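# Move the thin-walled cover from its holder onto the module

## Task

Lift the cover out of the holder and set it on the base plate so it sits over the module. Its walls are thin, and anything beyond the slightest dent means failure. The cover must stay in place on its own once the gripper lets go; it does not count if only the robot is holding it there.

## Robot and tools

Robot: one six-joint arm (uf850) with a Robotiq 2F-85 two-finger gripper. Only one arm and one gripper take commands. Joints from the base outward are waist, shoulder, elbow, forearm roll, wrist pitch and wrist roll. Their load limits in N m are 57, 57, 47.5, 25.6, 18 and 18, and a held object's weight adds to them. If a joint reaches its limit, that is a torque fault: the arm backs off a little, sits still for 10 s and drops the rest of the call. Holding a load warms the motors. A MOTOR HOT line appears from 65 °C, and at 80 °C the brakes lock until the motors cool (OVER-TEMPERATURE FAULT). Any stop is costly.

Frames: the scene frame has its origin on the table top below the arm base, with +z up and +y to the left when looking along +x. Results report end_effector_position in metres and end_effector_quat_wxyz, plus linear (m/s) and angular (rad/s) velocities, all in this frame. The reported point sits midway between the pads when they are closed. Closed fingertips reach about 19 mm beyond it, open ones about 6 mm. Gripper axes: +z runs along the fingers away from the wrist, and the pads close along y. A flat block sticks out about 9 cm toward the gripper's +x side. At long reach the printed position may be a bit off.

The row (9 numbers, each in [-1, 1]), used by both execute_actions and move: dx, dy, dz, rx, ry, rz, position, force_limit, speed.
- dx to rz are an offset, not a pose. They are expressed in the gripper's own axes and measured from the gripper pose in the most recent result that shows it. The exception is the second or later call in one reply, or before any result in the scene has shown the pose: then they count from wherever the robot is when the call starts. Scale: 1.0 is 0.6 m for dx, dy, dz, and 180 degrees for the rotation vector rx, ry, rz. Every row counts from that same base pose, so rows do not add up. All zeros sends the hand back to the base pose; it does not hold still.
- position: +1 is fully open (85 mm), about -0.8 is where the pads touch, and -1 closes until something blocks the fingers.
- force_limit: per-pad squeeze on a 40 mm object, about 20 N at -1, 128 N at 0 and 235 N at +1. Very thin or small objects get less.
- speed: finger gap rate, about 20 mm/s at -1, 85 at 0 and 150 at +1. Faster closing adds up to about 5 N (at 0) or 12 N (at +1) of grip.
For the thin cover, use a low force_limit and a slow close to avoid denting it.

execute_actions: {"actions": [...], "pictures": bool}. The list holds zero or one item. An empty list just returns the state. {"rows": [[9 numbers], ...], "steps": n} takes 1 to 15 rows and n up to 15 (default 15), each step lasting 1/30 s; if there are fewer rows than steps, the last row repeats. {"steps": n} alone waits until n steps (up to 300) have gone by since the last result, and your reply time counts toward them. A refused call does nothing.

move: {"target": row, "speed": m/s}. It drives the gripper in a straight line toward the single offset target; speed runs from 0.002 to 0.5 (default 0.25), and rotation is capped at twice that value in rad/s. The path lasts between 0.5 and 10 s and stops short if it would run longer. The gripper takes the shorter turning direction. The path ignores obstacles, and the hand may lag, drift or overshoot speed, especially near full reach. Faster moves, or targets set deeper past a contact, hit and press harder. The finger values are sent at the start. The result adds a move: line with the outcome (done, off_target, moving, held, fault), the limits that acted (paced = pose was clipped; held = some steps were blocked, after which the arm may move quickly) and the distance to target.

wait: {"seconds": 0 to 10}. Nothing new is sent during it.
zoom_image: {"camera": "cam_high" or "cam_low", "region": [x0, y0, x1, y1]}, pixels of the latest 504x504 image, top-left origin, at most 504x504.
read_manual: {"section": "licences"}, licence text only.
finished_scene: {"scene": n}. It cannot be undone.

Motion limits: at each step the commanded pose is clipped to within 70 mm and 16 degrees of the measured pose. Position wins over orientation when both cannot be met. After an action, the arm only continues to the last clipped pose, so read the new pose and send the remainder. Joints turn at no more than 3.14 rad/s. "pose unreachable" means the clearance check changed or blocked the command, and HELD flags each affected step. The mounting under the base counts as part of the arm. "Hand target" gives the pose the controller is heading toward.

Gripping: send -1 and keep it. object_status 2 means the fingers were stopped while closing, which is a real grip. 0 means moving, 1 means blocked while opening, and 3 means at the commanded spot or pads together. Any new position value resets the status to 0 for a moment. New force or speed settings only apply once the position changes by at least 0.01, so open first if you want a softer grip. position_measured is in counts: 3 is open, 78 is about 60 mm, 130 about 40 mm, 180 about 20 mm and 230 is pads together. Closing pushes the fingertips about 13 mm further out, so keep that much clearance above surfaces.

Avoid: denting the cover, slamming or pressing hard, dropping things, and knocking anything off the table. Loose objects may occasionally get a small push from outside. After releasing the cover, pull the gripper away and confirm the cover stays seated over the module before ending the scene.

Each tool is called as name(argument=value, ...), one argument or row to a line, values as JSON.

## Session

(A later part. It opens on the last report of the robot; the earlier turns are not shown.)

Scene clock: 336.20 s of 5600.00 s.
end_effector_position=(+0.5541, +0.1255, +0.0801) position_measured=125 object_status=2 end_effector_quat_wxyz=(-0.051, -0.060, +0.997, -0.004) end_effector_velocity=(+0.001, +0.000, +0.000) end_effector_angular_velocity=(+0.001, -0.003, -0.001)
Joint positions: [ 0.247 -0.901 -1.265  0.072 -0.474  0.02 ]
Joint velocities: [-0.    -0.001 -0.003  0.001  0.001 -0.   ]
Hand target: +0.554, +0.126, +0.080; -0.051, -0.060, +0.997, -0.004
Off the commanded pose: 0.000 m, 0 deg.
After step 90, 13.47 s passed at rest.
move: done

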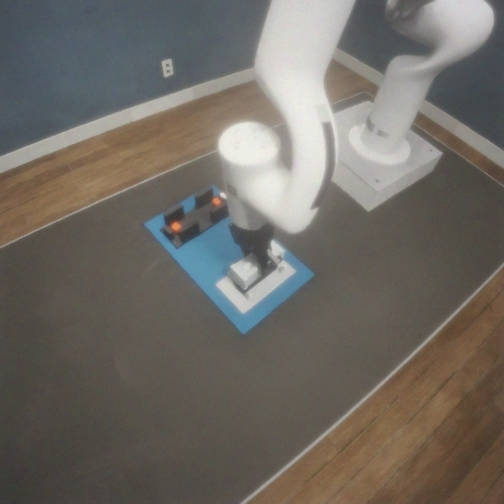

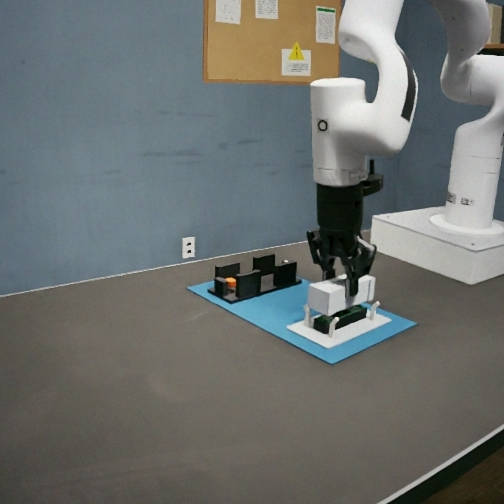

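move(
  target=[-0.0054,0.0033,0.0195,0,0,0,-0.98,-0.76,-1],
  speed=0.02,
)

zoom_image(
  camera="cam_low",
  region=[280, 240, 400, 355],
)

zoom_image(
  camera="cam_high",
  region=[210, 225, 305, 320],
)

Scene clock: 355.30 s of 5600.00 s.
end_effector_position=(+0.5561, +0.1279, +0.0684) position_measured=125 object_status=2 end_effector_quat_wxyz=(-0.051, -0.060, +0.997, -0.004) end_effector_velocity=(+0.000, -0.000, -0.001) end_effector_angular_velocity=(-0.000, +0.000, -0.000)
Joint positions: [ 0.251 -0.928 -1.279  0.075 -0.462  0.021]
Joint velocities: [-0.    -0.003 -0.001  0.     0.002 -0.001]
Hand target: +0.556, +0.128, +0.068; -0.051, -0.060, +0.997, -0.004
Off the commanded pose: 0.000 m, 0 deg.
After step 90, 15.23 s passed at rest.
move: done

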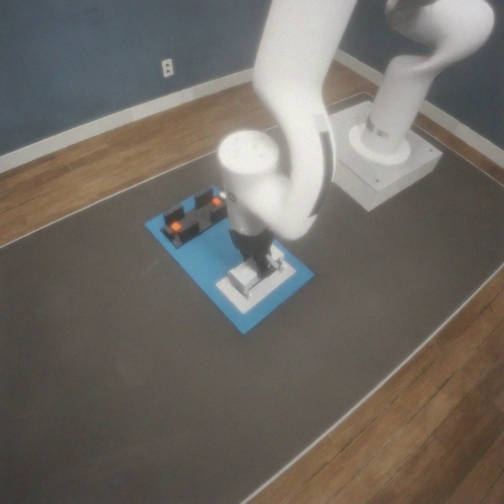

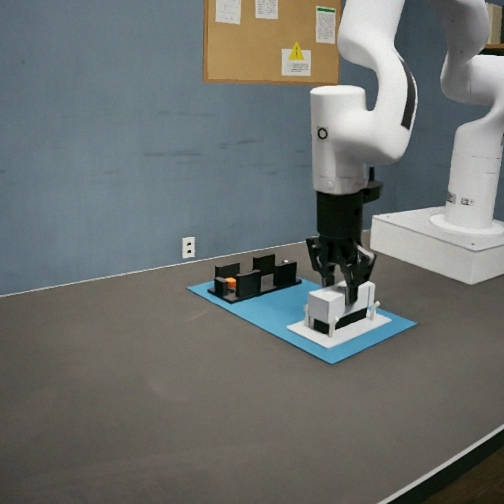

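Region (280, 240, 400, 355) of cam_low's 504x504 image, scaled by 4.200, with more detail than that image has; it fills the top 483 rows of this view, and the rest is white.

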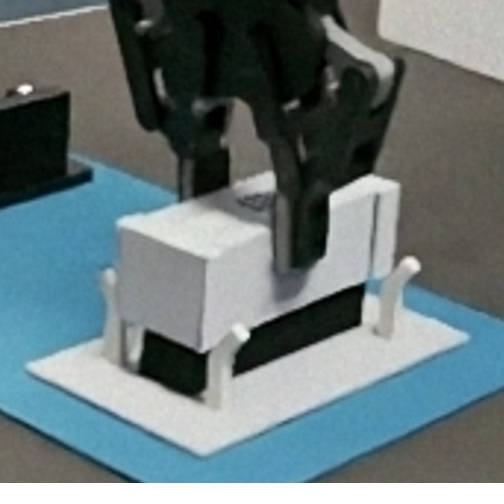

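Region (210, 225, 305, 320) of cam_high's 504x504 image, scaled by 5.305, with more detail than that image has.

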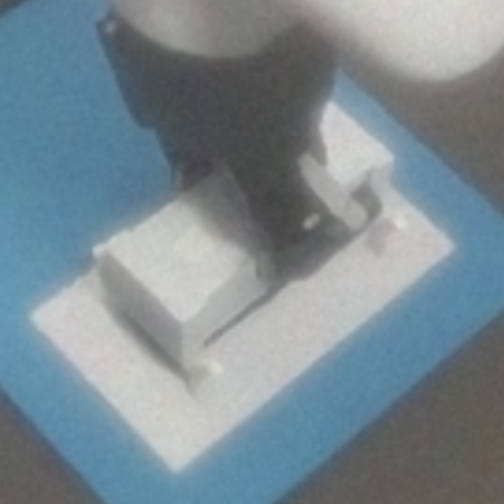

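move(
  target=[0,0.0015,-0.001,0,0,0.007,-0.98,-0.76,-1],
  speed=0.01,
)

move(
  target=[-0.0014,0,0.0133,0,0,0,-0.98,-0.76,-1],
  speed=0.008,
)

zoom_image(
  camera="cam_low",
  region=[280, 240, 400, 355],
)

zoom_image(
  camera="cam_high",
  region=[210, 225, 305, 320],
)

Scene clock: 371.47 s of 5600.00 s.
end_effector_position=(+0.5560, +0.1288, +0.0690) position_measured=125 object_status=2 end_effector_quat_wxyz=(-0.051, -0.049, +0.997, -0.004) end_effector_velocity=(-0.000, +0.000, -0.000) end_effector_angular_velocity=(-0.000, +0.000, -0.002)
Joint positions: [ 0.252 -0.927 -1.279  0.075 -0.463  0.044]
Joint velocities: [ 0.    -0.     0.     0.001 -0.     0.001]
Hand target: +0.556, +0.129, +0.069; -0.051, -0.049, +0.997, -0.004
Off the commanded pose: 0.000 m, 0 deg.
After step 90, 11.83 s passed at rest.
move: done

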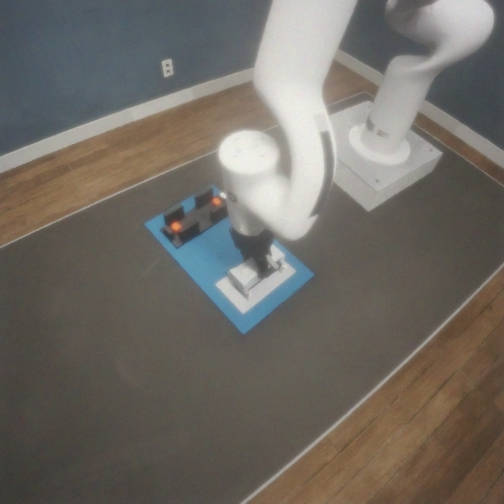

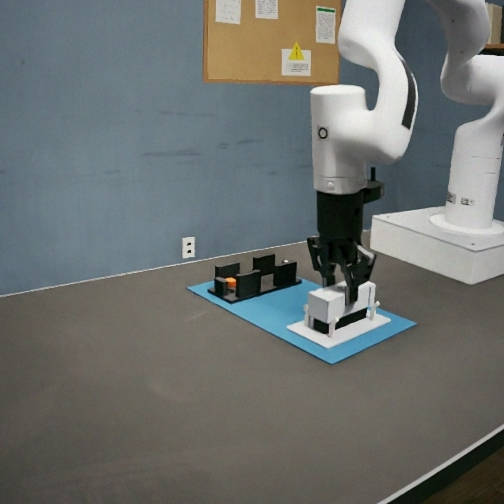

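Scene clock: 372.70 s of 5600.00 s.
end_effector_position=(+0.5560, +0.1287, +0.0610) position_measured=125 object_status=2 end_effector_quat_wxyz=(-0.051, -0.049, +0.997, -0.004) end_effector_velocity=(+0.000, +0.000, +0.000) end_effector_angular_velocity=(+0.001, -0.001, -0.002)
Joint positions: [ 0.253 -0.943 -1.285  0.077 -0.452  0.042]
Joint velocities: [ 0.     0.001 -0.     0.003  0.    -0.   ]
Hand target: +0.556, +0.129, +0.061; -0.051, -0.049, +0.997, -0.004
Off the commanded pose: 0.000 m, 0 deg.
move: done

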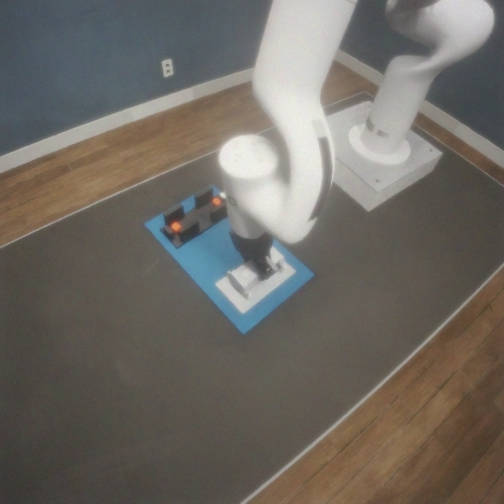

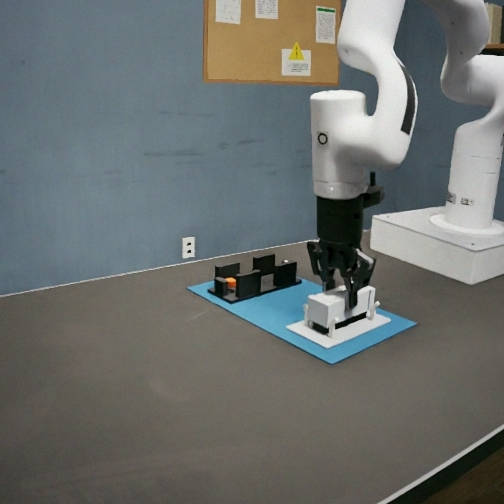

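Region (280, 240, 400, 355) of cam_low's 504x504 image, scaled by 4.200, with more detail than that image has; it fills the top 483 rows of this view, and the rest is white.

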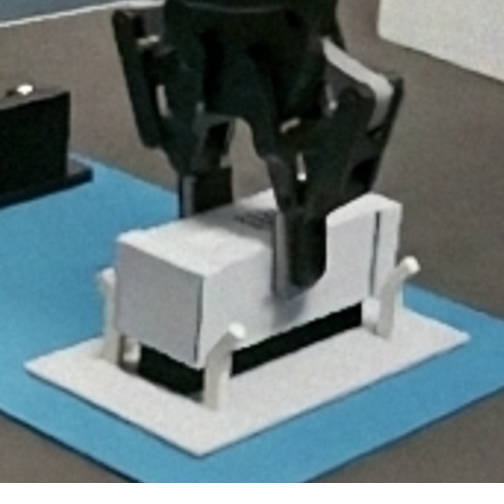

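Region (210, 225, 305, 320) of cam_high's 504x504 image, scaled by 5.305, with more detail than that image has.

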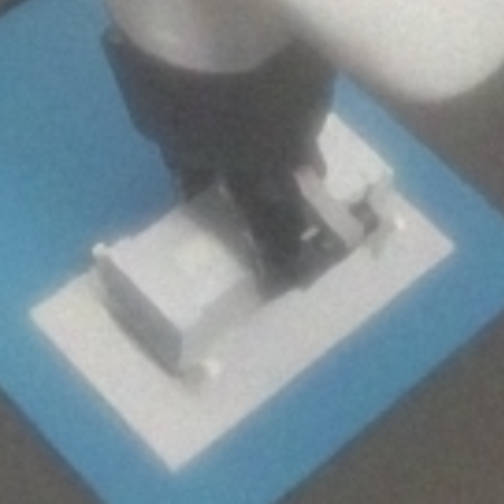

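move(
  target=[-0.0023,0.002,0.0215,0,0,0,-0.98,-0.76,-1],
  speed=0.01,
)

zoom_image(
  camera="cam_low",
  region=[280, 240, 400, 355],
)

Scene clock: 378.87 s of 5600.00 s.
end_effector_position=(+0.5559, +0.1299, +0.0480) position_measured=125 object_status=2 end_effector_quat_wxyz=(-0.051, -0.049, +0.997, -0.004) end_effector_velocity=(+0.001, +0.000, +0.000) end_effector_angular_velocity=(+0.001, -0.001, -0.001)
Joint positions: [ 0.255 -0.969 -1.294  0.08  -0.436  0.041]
Joint velocities: [ 0.    -0.    -0.001  0.001  0.    -0.   ]
Hand target: +0.556, +0.130, +0.048; -0.051, -0.049, +0.997, -0.004
Off the commanded pose: 0.000 m, 0 deg.
After step 90, 1.63 s passed at rest.
move: done

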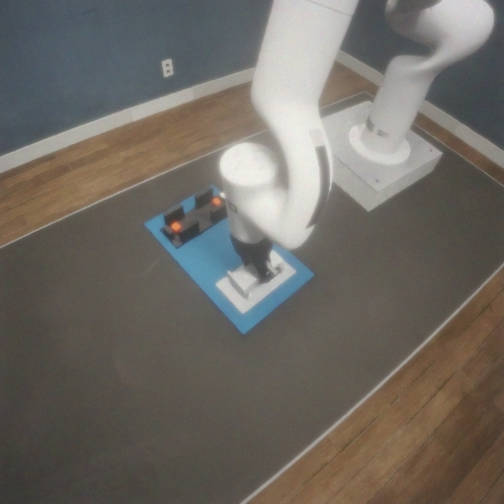

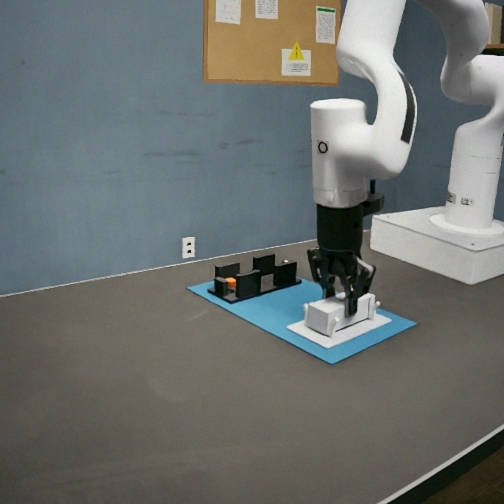

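Region (280, 240, 400, 355) of cam_low's 504x504 image, scaled by 4.200, with more detail than that image has; it fills the top 483 rows of this view, and the rest is white.

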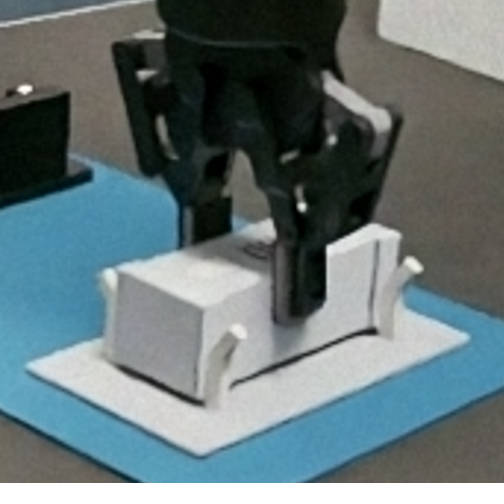

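About 3 mm left.

move(
  target=[-0.0005,0,0.005,0,0,0,-0.98,-0.76,-1],
  speed=0.004,
)

zoom_image(
  camera="cam_low",
  region=[290, 280, 390, 350],
)

Scene clock: 384.33 s of 5600.00 s.
end_effector_position=(+0.5559, +0.1299, +0.0450) position_measured=125 object_status=2 end_effector_quat_wxyz=(-0.051, -0.049, +0.997, -0.004) end_effector_velocity=(-0.000, -0.000, -0.000) end_effector_angular_velocity=(-0.000, +0.000, +0.000)
Joint positions: [ 0.255 -0.975 -1.297  0.081 -0.432  0.04 ]
Joint velocities: [-0.  0.  0. -0.  0. -0.]
Hand target: +0.556, +0.130, +0.045; -0.051, -0.049, +0.997, -0.004
Off the commanded pose: 0.000 m, 0 deg.
After step 90, 1.50 s passed at rest.
move: done

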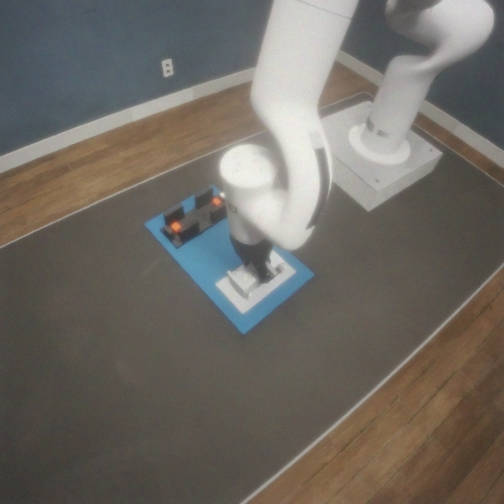

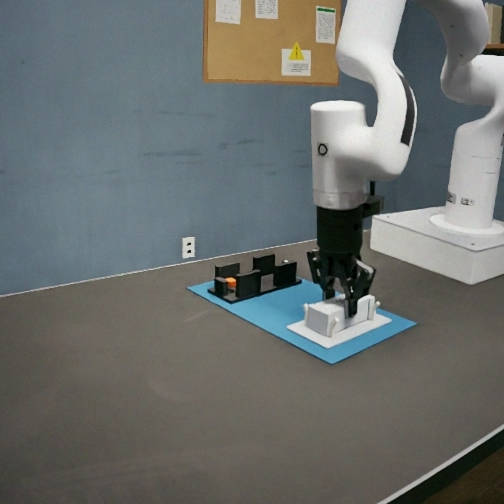

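Region (290, 280, 390, 350) of cam_low's 504x504 image, scaled by 5.040, with more detail than that image has; it fills the top 353 rows of this view, and the rest is white.

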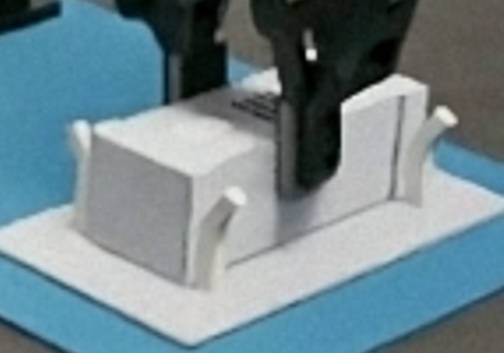

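move(
  target=[0,0,0.001,0,0,0,0.5,-1,-0.5],
  speed=0.004,
)

move(
  target=[0,0,-0.12,0,0,0,0.5,-1,-0.5],
  speed=0.1,
)

zoom_image(
  camera="cam_low",
  region=[290, 280, 390, 350],
)

Scene clock: 390.37 s of 5600.00 s.
end_effector_position=(+0.5559, +0.1299, +0.0444) position_measured=66 object_status=0 end_effector_quat_wxyz=(-0.051, -0.049, +0.997, -0.004) end_effector_velocity=(+0.000, +0.000, +0.000) end_effector_angular_velocity=(+0.000, -0.001, -0.000)
Joint positions: [ 0.255 -0.976 -1.297  0.081 -0.431  0.04 ]
Joint velocities: [-0.  0. -0.  0.  0. -0.]
Hand target: +0.556, +0.130, +0.044; -0.051, -0.049, +0.997, -0.004
Off the commanded pose: 0.000 m, 0 deg.
After step 90, 2.27 s passed at rest.
move: done

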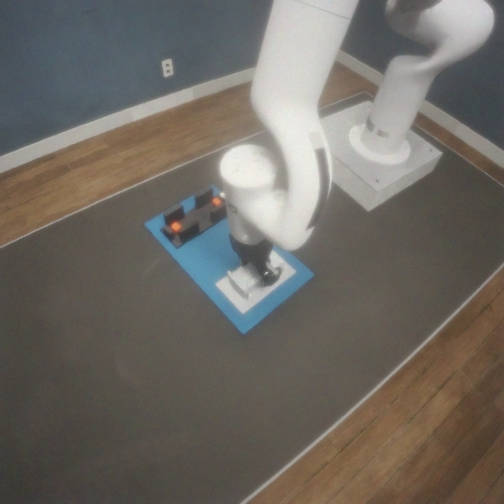

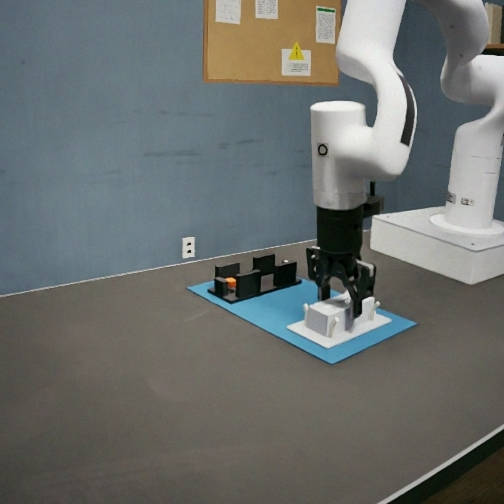

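Scene clock: 391.43 s of 5600.00 s.
end_effector_position=(+0.5628, +0.1308, +0.1158) position_measured=66 object_status=3 end_effector_quat_wxyz=(-0.051, -0.049, +0.997, -0.004) end_effector_velocity=(+0.001, +0.000, +0.001) end_effector_angular_velocity=(+0.001, -0.002, -0.001)
Joint positions: [ 0.251 -0.851 -1.282  0.065 -0.542  0.054]
Joint velocities: [-0.     0.001 -0.002  0.001 -0.002  0.   ]
Hand target: +0.563, +0.131, +0.116; -0.051, -0.049, +0.997, -0.004
Off the commanded pose: 0.000 m, 0 deg.
move: done

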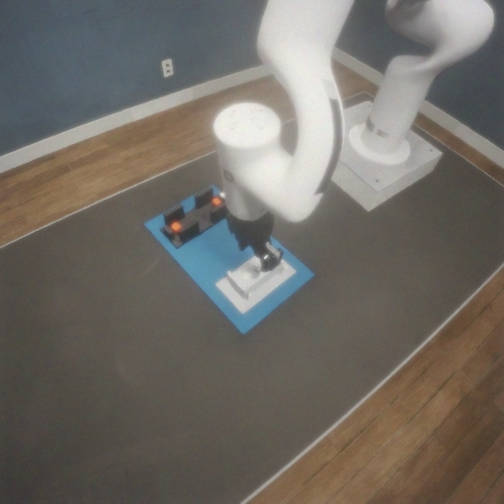

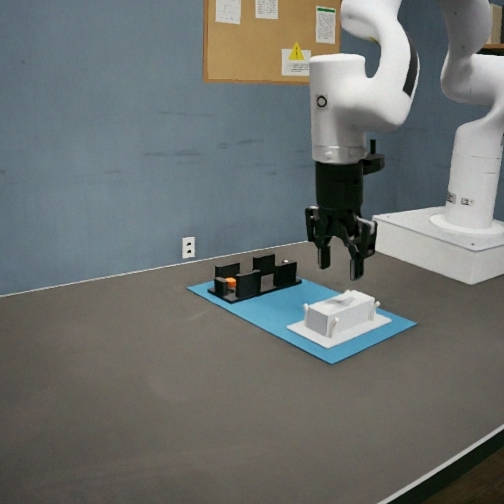

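Region (290, 280, 390, 350) of cam_low's 504x504 image, scaled by 5.040, with more detail than that image has; it fills the top 353 rows of this view, and the rest is white.

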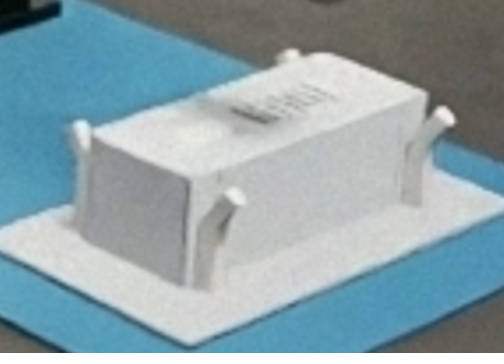

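finished_scene(
  scene=1,
)

The scene is finished: the task was done.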